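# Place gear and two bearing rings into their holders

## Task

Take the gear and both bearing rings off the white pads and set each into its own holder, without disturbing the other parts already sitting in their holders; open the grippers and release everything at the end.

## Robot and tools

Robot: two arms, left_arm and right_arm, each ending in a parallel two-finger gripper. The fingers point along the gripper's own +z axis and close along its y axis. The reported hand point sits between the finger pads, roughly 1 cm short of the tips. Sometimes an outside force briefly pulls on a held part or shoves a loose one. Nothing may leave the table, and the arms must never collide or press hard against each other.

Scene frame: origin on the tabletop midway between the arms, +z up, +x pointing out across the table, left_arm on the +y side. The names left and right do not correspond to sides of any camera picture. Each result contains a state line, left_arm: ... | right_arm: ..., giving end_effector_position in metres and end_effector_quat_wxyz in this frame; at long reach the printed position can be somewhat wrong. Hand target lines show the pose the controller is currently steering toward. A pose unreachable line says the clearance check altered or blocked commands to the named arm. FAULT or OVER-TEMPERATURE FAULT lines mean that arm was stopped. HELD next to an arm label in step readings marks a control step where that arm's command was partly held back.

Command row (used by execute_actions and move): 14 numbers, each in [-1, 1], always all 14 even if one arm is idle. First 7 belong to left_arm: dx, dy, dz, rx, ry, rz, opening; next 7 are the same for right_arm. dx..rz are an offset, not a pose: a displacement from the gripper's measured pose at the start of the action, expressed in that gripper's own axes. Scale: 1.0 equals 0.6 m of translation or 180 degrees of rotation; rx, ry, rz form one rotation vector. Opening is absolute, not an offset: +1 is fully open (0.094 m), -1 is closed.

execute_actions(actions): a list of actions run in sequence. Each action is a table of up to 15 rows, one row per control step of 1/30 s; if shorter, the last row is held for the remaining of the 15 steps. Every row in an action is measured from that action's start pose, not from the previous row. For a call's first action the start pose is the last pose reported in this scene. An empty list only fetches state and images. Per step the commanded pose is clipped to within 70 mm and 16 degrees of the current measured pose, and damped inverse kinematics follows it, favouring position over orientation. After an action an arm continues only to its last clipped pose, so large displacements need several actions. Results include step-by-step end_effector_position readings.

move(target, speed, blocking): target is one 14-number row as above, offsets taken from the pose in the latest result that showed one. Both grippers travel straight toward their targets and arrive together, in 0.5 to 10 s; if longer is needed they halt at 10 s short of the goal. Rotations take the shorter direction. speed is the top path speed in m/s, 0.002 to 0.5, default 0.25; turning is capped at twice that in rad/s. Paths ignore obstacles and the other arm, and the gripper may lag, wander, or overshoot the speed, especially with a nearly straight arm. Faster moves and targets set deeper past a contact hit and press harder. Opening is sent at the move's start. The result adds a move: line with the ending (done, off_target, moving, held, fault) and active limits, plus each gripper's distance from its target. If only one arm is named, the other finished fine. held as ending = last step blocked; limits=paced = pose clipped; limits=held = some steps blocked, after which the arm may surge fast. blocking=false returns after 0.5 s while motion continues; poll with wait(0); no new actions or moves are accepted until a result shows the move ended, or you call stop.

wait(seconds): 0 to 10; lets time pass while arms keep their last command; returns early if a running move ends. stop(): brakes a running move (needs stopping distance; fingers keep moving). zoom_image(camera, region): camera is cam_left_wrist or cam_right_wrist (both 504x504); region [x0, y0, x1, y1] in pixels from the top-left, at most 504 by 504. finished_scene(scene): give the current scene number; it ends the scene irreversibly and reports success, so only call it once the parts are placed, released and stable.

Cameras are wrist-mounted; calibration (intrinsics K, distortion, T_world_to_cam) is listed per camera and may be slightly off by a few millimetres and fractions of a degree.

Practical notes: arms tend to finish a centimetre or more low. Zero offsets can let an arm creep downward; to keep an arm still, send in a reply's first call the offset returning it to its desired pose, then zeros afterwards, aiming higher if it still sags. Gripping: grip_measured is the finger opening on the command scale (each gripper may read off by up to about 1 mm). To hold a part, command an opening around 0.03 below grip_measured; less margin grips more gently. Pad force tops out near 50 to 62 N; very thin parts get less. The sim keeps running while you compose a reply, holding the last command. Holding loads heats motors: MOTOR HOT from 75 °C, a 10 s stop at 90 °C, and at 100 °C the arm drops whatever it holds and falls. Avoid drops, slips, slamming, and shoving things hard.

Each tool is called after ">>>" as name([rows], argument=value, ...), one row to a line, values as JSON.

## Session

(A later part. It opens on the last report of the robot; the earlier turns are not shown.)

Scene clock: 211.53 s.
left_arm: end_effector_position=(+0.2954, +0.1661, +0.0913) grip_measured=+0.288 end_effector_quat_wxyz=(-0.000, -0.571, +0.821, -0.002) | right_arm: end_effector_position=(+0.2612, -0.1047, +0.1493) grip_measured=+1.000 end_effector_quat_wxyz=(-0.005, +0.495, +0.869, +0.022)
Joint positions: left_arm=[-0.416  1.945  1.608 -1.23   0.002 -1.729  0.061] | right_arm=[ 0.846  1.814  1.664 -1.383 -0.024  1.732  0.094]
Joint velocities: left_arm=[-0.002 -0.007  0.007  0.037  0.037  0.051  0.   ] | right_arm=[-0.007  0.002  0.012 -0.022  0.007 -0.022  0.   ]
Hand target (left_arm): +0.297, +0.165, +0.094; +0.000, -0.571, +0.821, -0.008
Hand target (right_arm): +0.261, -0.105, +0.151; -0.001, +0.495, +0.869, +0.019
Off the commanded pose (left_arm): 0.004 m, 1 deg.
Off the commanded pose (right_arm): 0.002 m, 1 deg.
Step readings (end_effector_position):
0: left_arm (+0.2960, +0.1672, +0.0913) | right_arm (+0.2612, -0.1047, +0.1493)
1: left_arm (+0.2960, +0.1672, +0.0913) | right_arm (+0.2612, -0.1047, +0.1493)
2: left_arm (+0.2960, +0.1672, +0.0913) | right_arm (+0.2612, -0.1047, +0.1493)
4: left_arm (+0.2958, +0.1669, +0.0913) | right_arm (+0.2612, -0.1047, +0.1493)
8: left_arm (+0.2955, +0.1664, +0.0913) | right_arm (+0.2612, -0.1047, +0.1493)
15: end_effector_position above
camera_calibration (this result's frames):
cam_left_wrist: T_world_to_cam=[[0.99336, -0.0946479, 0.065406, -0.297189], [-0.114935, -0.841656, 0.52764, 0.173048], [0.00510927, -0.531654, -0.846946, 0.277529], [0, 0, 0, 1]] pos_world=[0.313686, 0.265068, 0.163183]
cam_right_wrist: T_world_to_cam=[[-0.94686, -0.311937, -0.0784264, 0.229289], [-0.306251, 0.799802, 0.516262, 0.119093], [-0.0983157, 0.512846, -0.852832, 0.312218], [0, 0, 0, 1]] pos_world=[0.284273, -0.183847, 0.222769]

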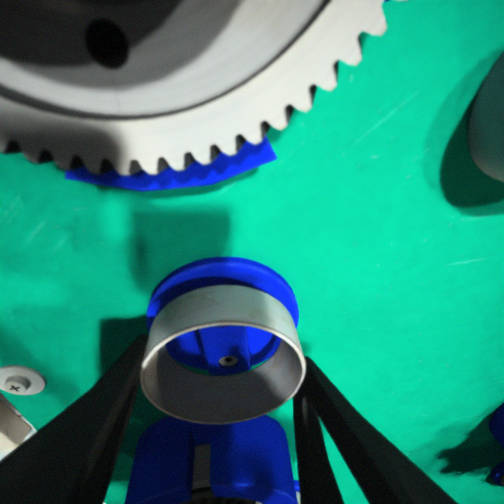

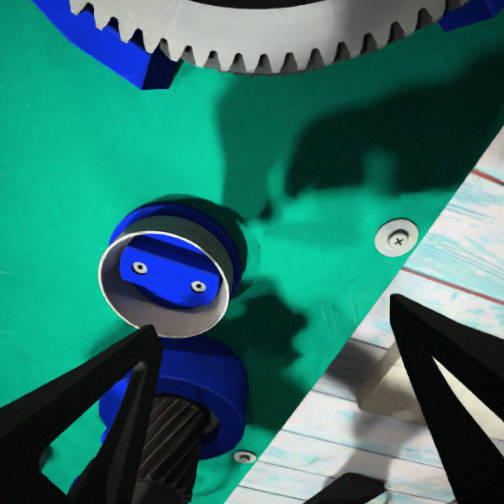

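>>> execute_actions([
  [[0.0014,0.0002,0,-0.0002,0.0016,0,0.25,0,0,-0.003,0,-0.003,0,1],[0.0012,0.0015,0.0021,-0.0011,0.0015,0,0.25,0,0,-0.003,0,-0.003,0,1],[0.0011,0.0024,0.0042,-0.0018,0.0014,0,0.25,0,0,-0.003,0,-0.003,0,1],[0.0011,0.0025,0.005,-0.0018,0.0014,0,0.25,0,0,-0.003,0,-0.003,0,1],[0.0011,0.0022,0.0059,-0.0015,0.0014,0,0.25,0,0,-0.003,0,-0.003,0,1],[0.0011,0.0019,0.0067,-0.0011,0.0015,0,0.25,0,0,-0.003,0,-0.003,0,1],[0.0012,0.0016,0.0076,-0.0008,0.0015,0,0.25,0,0,-0.003,0,-0.003,0,1],[0.0012,0.0012,0.0084,-0.0005,0.0016,0,0.25,0,0,-0.003,0,-0.003,0,1],[0.0013,0.0009,0.0092,-0.0002,0.0016,0,0.25,0,0,-0.003,0,-0.003,0,1],[0.0013,0.0006,0.0101,0.0001,0.0016,0,0.25,0,0,-0.003,0,-0.003,0,1],[0.0013,0.0007,0.0109,0.0001,0.0016,0,0.25,0,0,-0.003,0,-0.003,0,1],[0.0013,0.0007,0.0118,0.0001,0.0016,0,0.25,0,0,-0.003,0,-0.003,0,1],[0.0012,0.0012,0.0126,-0.0002,0.0016,0,0.25,0,0,-0.003,0,-0.003,0,1],[0.0012,0.0016,0.0134,-0.0005,0.0016,0,0.25,0,0,-0.003,0,-0.003,0,1],[0.0011,0.002,0.0139,-0.0008,0.0015,0,0.25,0,0,-0.003,0,-0.003,0,1]],
])

>>> wait(seconds=0.3)

>>> zoom_image(camera="cam_left_wrist", region=[130, 235, 330, 435])

Scene clock: 214.67 s.
left_arm: end_effector_position=(+0.2948, +0.1650, +0.0854) grip_measured=+0.288 end_effector_quat_wxyz=(-0.003, -0.571, +0.821, -0.005) | right_arm: end_effector_position=(+0.2612, -0.1047, +0.1493) grip_measured=+1.000 end_effector_quat_wxyz=(-0.005, +0.495, +0.869, +0.022)
Joint positions: left_arm=[-0.416  1.945  1.584 -1.203  0.009 -1.729  0.061] | right_arm=[ 0.846  1.814  1.664 -1.383 -0.024  1.732  0.094]
Joint velocities: left_arm=[-0.007 -0.007 -0.061  0.037 -0.022  0.051  0.   ] | right_arm=[ 0.002 -0.017  0.012 -0.066  0.007  0.022  0.   ]
Hand target (left_arm): +0.294, +0.166, +0.083; -0.003, -0.571, +0.821, -0.002
Hand target (right_arm): +0.261, -0.105, +0.151; -0.001, +0.495, +0.869, +0.019
Off the commanded pose (left_arm): 0.003 m, 0 deg.
Off the commanded pose (right_arm): 0.002 m, 1 deg.
Step readings (end_effector_position):
0: left_arm (+0.2953, +0.1661, +0.0913) | right_arm (+0.2612, -0.1047, +0.1493)
1: left_arm (+0.2953, +0.1660, +0.0913) | right_arm (+0.2612, -0.1047, +0.1493)
2: left_arm (+0.2953, +0.1659, +0.0913) | right_arm (+0.2612, -0.1047, +0.1493)
4: left_arm (+0.2953, +0.1658, +0.0913) | right_arm (+0.2612, -0.1047, +0.1493)
8: left_arm (+0.2952, +0.1653, +0.0892) | right_arm (+0.2612, -0.1047, +0.1493)
15: end_effector_position above
camera_calibration (this result's frames):
cam_left_wrist: T_world_to_cam=[[0.993425, -0.0942057, 0.0650586, -0.29638], [-0.11441, -0.837782, 0.533884, 0.173873], [0.00420994, -0.537817, -0.843051, 0.272897], [0, 0, 0, 1]] pos_world=[0.313175, 0.264516, 0.15652]
cam_right_wrist: T_world_to_cam=[[-0.94686, -0.311937, -0.0784264, 0.229289], [-0.306251, 0.799802, 0.516262, 0.119093], [-0.0983157, 0.512846, -0.852832, 0.312218], [0, 0, 0, 1]] pos_world=[0.284273, -0.183847, 0.222769]

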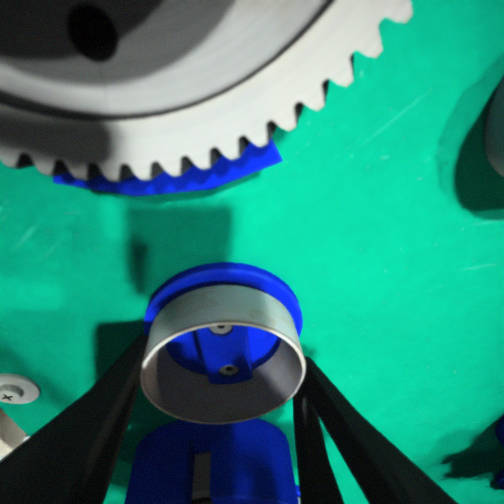

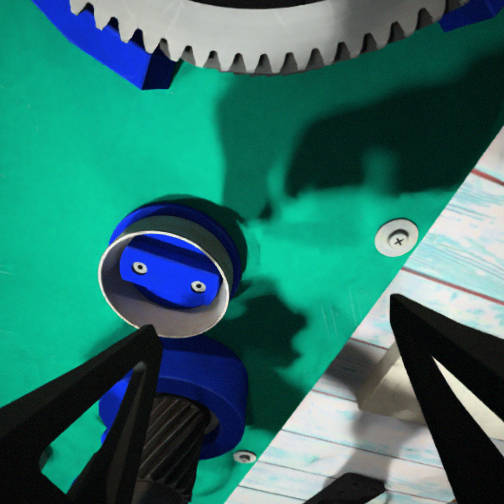

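Scene clock: 214.97 s.
left_arm: end_effector_position=(+0.2948, +0.1650, +0.0847) grip_measured=+0.288 end_effector_quat_wxyz=(-0.003, -0.571, +0.821, -0.005) | right_arm: end_effector_position=(+0.2612, -0.1047, +0.1493) grip_measured=+1.000 end_effector_quat_wxyz=(-0.005, +0.495, +0.869, +0.022)
Joint positions: left_arm=[-0.416  1.945  1.581 -1.2    0.009 -1.729  0.061] | right_arm=[ 0.846  1.814  1.664 -1.383 -0.024  1.732  0.094]
Joint velocities: left_arm=[-0.012 -0.002 -0.002  0.037  0.037  0.051  0.   ] | right_arm=[ 0.002 -0.002  0.007 -0.007 -0.022  0.007  0.   ]
Hand target (left_arm): +0.294, +0.166, +0.083; -0.003, -0.571, +0.821, -0.002
Hand target (right_arm): +0.261, -0.105, +0.151; -0.001, +0.495, +0.869, +0.019
Off the commanded pose (left_arm): 0.002 m, 0 deg.
Off the commanded pose (right_arm): 0.002 m, 1 deg.
wait: 0.30 s; at rest by 0.17 s
camera_calibration (this result's frames):
cam_left_wrist: T_world_to_cam=[[0.993403, -0.0941935, 0.0654064, -0.296373], [-0.114587, -0.837682, 0.534003, 0.174252], [0.00449014, -0.537975, -0.842949, 0.272266], [0, 0, 0, 1]] pos_world=[0.313162, 0.264523, 0.15584]
cam_right_wrist: T_world_to_cam=[[-0.94686, -0.311937, -0.0784264, 0.229289], [-0.306251, 0.799802, 0.516262, 0.119093], [-0.0983157, 0.512846, -0.852832, 0.312218], [0, 0, 0, 1]] pos_world=[0.284273, -0.183847, 0.222769]

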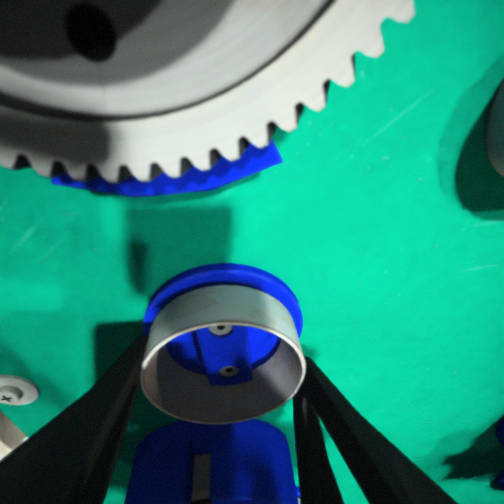

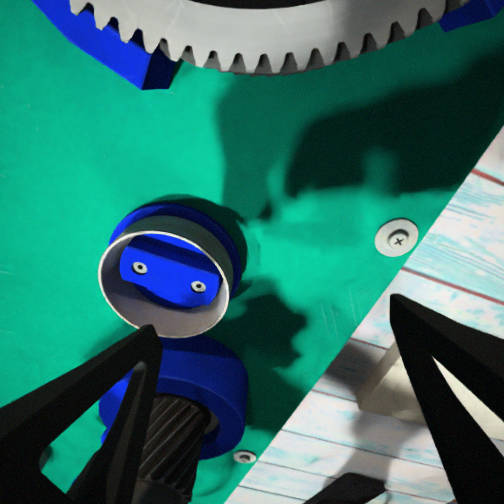

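Region (130, 235, 330, 435) of cam_left_wrist's 504x504 image, scaled by 2.520, with more detail than that image has.

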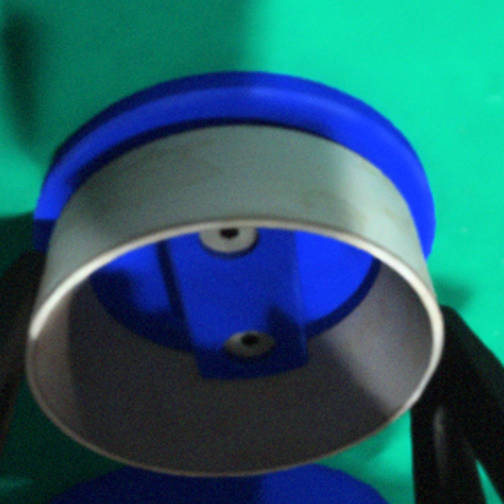

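>>> execute_actions([
  [[0.0002,0.0012,0.003,-0.0007,0.0003,0,0.25,0,0,-0.003,0,-0.003,0,1],[0.0001,0.002,0.0045,-0.0014,0.0002,0,0.25,0,0,-0.003,0,-0.003,0,1],[0.0001,0.002,0.0058,-0.0013,0.0002,0,0.25,0,0,-0.003,0,-0.003,0,1],[0.0001,0.0017,0.007,-0.001,0.0003,0,0.25,0,0,-0.003,0,-0.003,0,1],[0.0002,0.0014,0.008,-0.0007,0.0003,0,0.25,0,0,-0.003,0,-0.003,0,1],[0.0002,0.0014,0.009,-0.0006,0.0003,0,0.25,0,0,-0.003,0,-0.003,0,1],[0.0001,0.0018,0.010,-0.0009,0.0003,0,0.25,0,0,-0.003,0,-0.003,0,1],[0.0,0.0026,0.011,-0.0015,0.0002,0,0.25,0,0,-0.003,0,-0.003,0,1],[-0.0001,0.0034,0.012,-0.0021,0.0001,0,0.25,0,0,-0.003,0,-0.003,0,1],[-0.0002,0.0042,0.013,-0.0027,0.0,0,0.25,0,0,-0.003,0,-0.003,0,1],[-0.0003,0.005,0.0138,-0.0033,-0.0001,0,0.25,0,0,-0.003,0,-0.003,0,1]],
])

>>> zoom_image(camera="cam_left_wrist", region=[130, 235, 330, 435])

Scene clock: 217.30 s.
left_arm: end_effector_position=(+0.2943, +0.1648, +0.0811) grip_measured=+0.288 end_effector_quat_wxyz=(-0.004, -0.571, +0.821, -0.006) | right_arm: end_effector_position=(+0.2612, -0.1047, +0.1493) grip_measured=+1.000 end_effector_quat_wxyz=(-0.005, +0.495, +0.869, +0.022)
Joint positions: left_arm=[-0.416  1.945  1.567 -1.185  0.012 -1.729  0.061] | right_arm=[ 0.846  1.814  1.664 -1.383 -0.024  1.732  0.094]
Joint velocities: left_arm=[-0.027 -0.007  0.012 -0.095 -0.081  0.051 -0.001] | right_arm=[ 0.012 -0.017 -0.017 -0.007 -0.037 -0.007  0.   ]
Hand target (left_arm): +0.292, +0.166, +0.077; -0.006, -0.571, +0.821, -0.001
Hand target (right_arm): +0.261, -0.105, +0.151; -0.001, +0.495, +0.869, +0.019
Off the commanded pose (left_arm): 0.005 m, 1 deg.
Off the commanded pose (right_arm): 0.002 m, 1 deg.
Step readings (end_effector_position):
0: left_arm (+0.2948, +0.1650, +0.0847) | right_arm (+0.2612, -0.1047, +0.1493)
1: left_arm (+0.2949, +0.1650, +0.0848) | right_arm (+0.2612, -0.1047, +0.1493)
2: left_arm (+0.2949, +0.1650, +0.0848) | right_arm (+0.2612, -0.1047, +0.1493)
4: left_arm (+0.2951, +0.1649, +0.0844) | right_arm (+0.2612, -0.1047, +0.1493)
8: left_arm (+0.2943, +0.1649, +0.0813) | right_arm (+0.2612, -0.1047, +0.1493)
15: end_effector_position above
camera_calibration (this result's frames):
cam_left_wrist: T_world_to_cam=[[0.993431, -0.0940548, 0.065174, -0.295721], [-0.114356, -0.836412, 0.536038, 0.175511], [0.00409536, -0.53997, -0.841674, 0.269443], [0, 0, 0, 1]] pos_world=[0.312745, 0.264477, 0.151976]
cam_right_wrist: T_world_to_cam=[[-0.94686, -0.311937, -0.0784264, 0.229289], [-0.306251, 0.799802, 0.516262, 0.119093], [-0.0983157, 0.512846, -0.852832, 0.312218], [0, 0, 0, 1]] pos_world=[0.284273, -0.183847, 0.222769]

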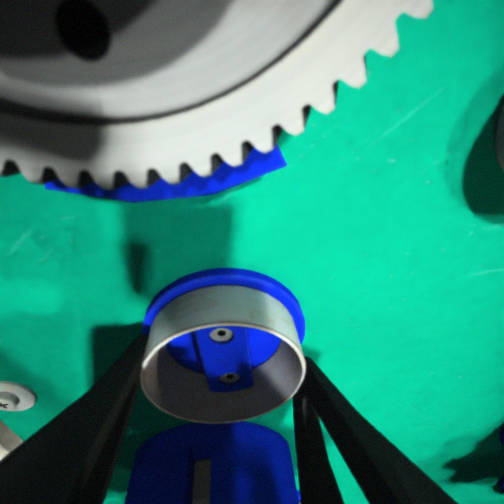

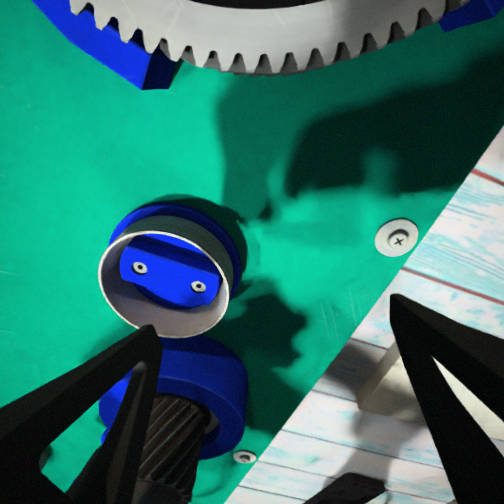

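Region (130, 235, 330, 435) of cam_left_wrist's 504x504 image, scaled by 2.520, with more detail than that image has.

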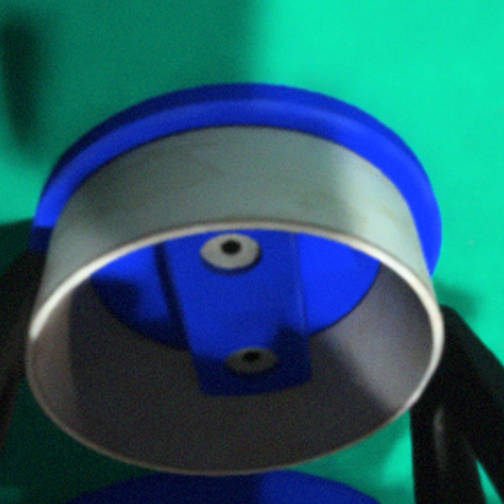

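>>> execute_actions([
  [[0,0.001,0.002,-0.001,-0.001,0,0.25,0,0,-0.003,0,-0.003,0,1],[-0.001,0,0,0,-0.002,0,0.33,0,0,-0.003,0,-0.003,0,1],[-0.001,-0.001,-0.001,0.001,-0.002,0,0.43,0,0,-0.003,0,-0.003,0,1],[-0.001,-0.002,-0.002,0.0016,-0.002,0,0.53,0,0,-0.003,0,-0.003,0,1],[-0.001,-0.003,-0.004,0.0024,-0.002,0,0.63,0,0,-0.003,0,-0.003,0,1],[-0.001,-0.004,-0.008,0.0032,-0.002,0,0.73,0,0,-0.003,0,-0.003,0,1],[-0.001,-0.005,-0.013,0.004,-0.002,0,0.82,0,0,-0.003,0,-0.003,0,1],[-0.001,-0.005,-0.019,0.004,-0.002,0,0.9,0,0,-0.003,0,-0.003,0,1],[-0.001,-0.005,-0.026,0.004,-0.002,0,0.9,0,0,-0.003,0,-0.003,0,1],[-0.001,-0.005,-0.033,0.004,-0.002,0,0.9,0,0,-0.003,0,-0.003,0,1],[-0.001,-0.005,-0.040,0.004,-0.002,0,0.9,0,0,-0.003,0,-0.003,0,1],[-0.001,-0.005,-0.047,0.004,-0.002,0,0.9,0,0,-0.003,0,-0.003,0,1],[-0.001,-0.005,-0.054,0.004,-0.002,0,0.9,0,0,-0.003,0,-0.003,0,1],[-0.001,-0.005,-0.060,0.004,-0.002,0,0.9,0,0,-0.003,0,-0.003,0,1],[-0.001,-0.005,-0.065,0.004,-0.002,0,0.9,0,0,-0.003,0,-0.003,0,1]],
])

>>> wait(seconds=0.4)

Scene clock: 218.73 s.
left_arm: end_effector_position=(+0.2987, +0.1624, +0.1006) grip_measured=+0.898 end_effector_quat_wxyz=(-0.001, -0.571, +0.821, -0.011) | right_arm: end_effector_position=(+0.2612, -0.1047, +0.1493) grip_measured=+1.000 end_effector_quat_wxyz=(-0.005, +0.495, +0.869, +0.022)
Joint positions: left_arm=[-0.416  1.945  1.644 -1.25   0.012 -1.729  0.089] | right_arm=[ 0.846  1.814  1.664 -1.383 -0.024  1.732  0.094]
Joint velocities: left_arm=[-0.017 -0.007  0.413 -0.344 -0.022  0.007  0.001] | right_arm=[ 0.002 -0.002 -0.017 -0.007  0.051 -0.007  0.   ]
Hand target (left_arm): +0.297, +0.166, +0.119; +0.003, -0.572, +0.820, -0.011
Hand target (right_arm): +0.261, -0.105, +0.151; -0.001, +0.495, +0.869, +0.019
Off the commanded pose (left_arm): 0.020 m, 0 deg.
Off the commanded pose (right_arm): 0.002 m, 1 deg.
Step readings (end_effector_position):
0: left_arm (+0.2943, +0.1648, +0.0811) | right_arm (+0.2612, -0.1047, +0.1493)
1: left_arm (+0.2943, +0.1648, +0.0811) | right_arm (+0.2612, -0.1047, +0.1493)
2: left_arm (+0.2943, +0.1648, +0.0811) | right_arm (+0.2612, -0.1047, +0.1493)
4: left_arm (+0.2943, +0.1648, +0.0811) | right_arm (+0.2612, -0.1047, +0.1493)
8: left_arm (+0.2942, +0.1649, +0.0811) | right_arm (+0.2612, -0.1047, +0.1493)
15: end_effector_position above
camera_calibration (this result's frames):
cam_left_wrist: T_world_to_cam=[[0.992679, -0.093631, 0.0762987, -0.30249], [-0.120077, -0.83319, 0.539792, 0.164336], [0.01303, -0.545002, -0.838333, 0.282307], [0, 0, 0, 1]] pos_world=[0.31633, 0.262458, 0.171039]
cam_right_wrist: T_world_to_cam=[[-0.94686, -0.311937, -0.0784264, 0.229289], [-0.306251, 0.799802, 0.516262, 0.119093], [-0.0983157, 0.512846, -0.852832, 0.312218], [0, 0, 0, 1]] pos_world=[0.284273, -0.183847, 0.222769]

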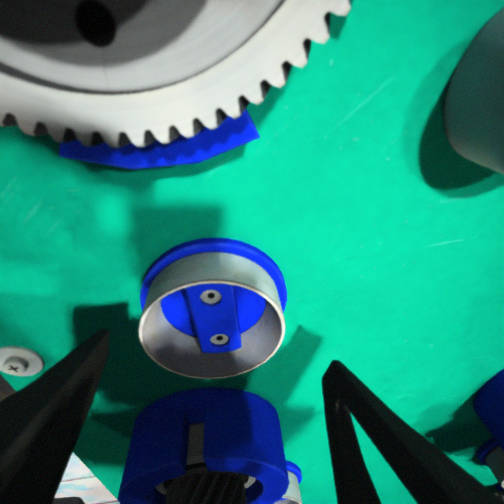

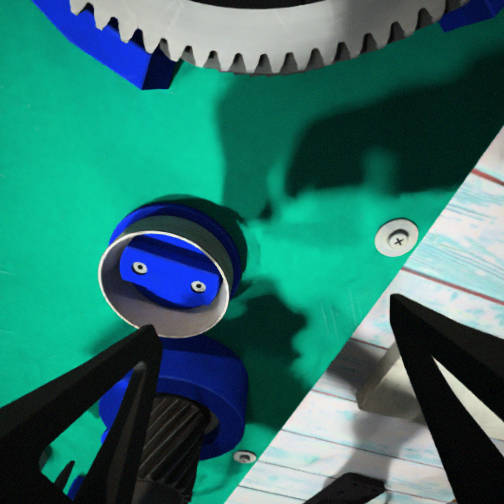

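Scene clock: 219.13 s.
left_arm: end_effector_position=(+0.2957, +0.1641, +0.1076) grip_measured=+0.898 end_effector_quat_wxyz=(-0.004, -0.571, +0.821, -0.004) | right_arm: end_effector_position=(+0.2612, -0.1047, +0.1493) grip_measured=+1.000 end_effector_quat_wxyz=(-0.005, +0.495, +0.869, +0.022)
Joint positions: left_arm=[-0.416  1.945  1.672 -1.293  0.012 -1.729  0.089] | right_arm=[ 0.846  1.814  1.664 -1.383 -0.024  1.732  0.094]
Joint velocities: left_arm=[-0.002 -0.017 -0.012  0.051 -0.022  0.007  0.001] | right_arm=[ 0.007  0.012 -0.007  0.066  0.081 -0.007  0.   ]
Hand target (left_arm): +0.297, +0.166, +0.119; +0.003, -0.572, +0.820, -0.011
Hand target (right_arm): +0.261, -0.105, +0.151; -0.001, +0.495, +0.869, +0.019
Off the commanded pose (left_arm): 0.013 m, 1 deg.
Off the commanded pose (right_arm): 0.002 m, 1 deg.
wait: 0.40 s; no rest
camera_calibration (this result's frames):
cam_left_wrist: T_world_to_cam=[[0.993601, -0.0941503, 0.0623912, -0.298558], [-0.112931, -0.837215, 0.535087, 0.160679], [0.0018562, -0.538709, -0.84249, 0.291837], [0, 0, 0, 1]] pos_world=[0.314251, 0.263629, 0.17852]
cam_right_wrist: T_world_to_cam=[[-0.94686, -0.311937, -0.0784264, 0.229289], [-0.306251, 0.799802, 0.516262, 0.119093], [-0.0983157, 0.512846, -0.852832, 0.312218], [0, 0, 0, 1]] pos_world=[0.284273, -0.183847, 0.222769]

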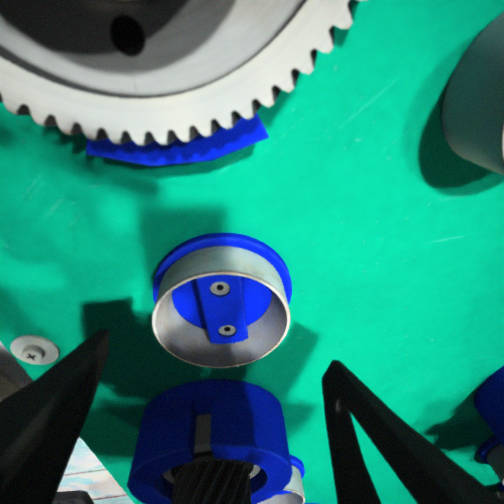

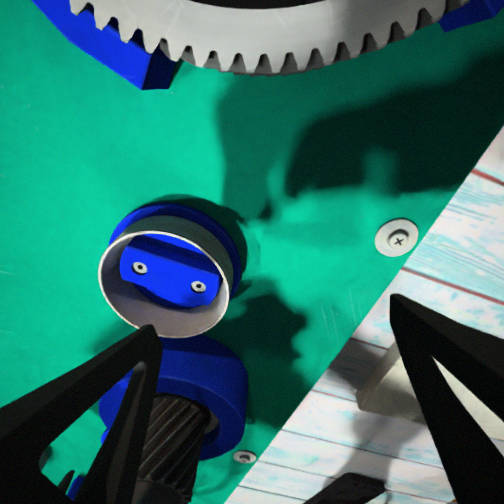

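>>> zoom_image(camera="cam_right_wrist", region=[85, 185, 265, 365])

>>> zoom_image(camera="cam_left_wrist", region=[130, 215, 310, 395])

Region (85, 185, 265, 365) of cam_right_wrist's 504x504 image, scaled by 2.800, with more detail than that image has.

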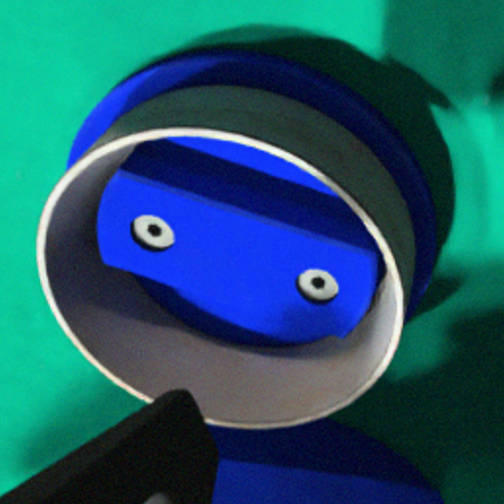

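Region (130, 215, 310, 395) of cam_left_wrist's 504x504 image, scaled by 2.800, with more detail than that image has.

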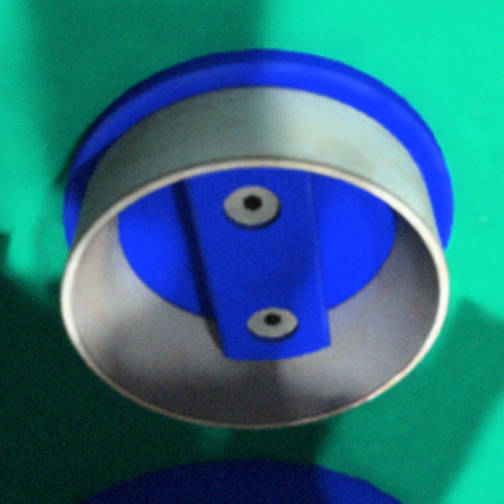

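>>> finished_scene(scene=1)

The scene is finished: the task was done.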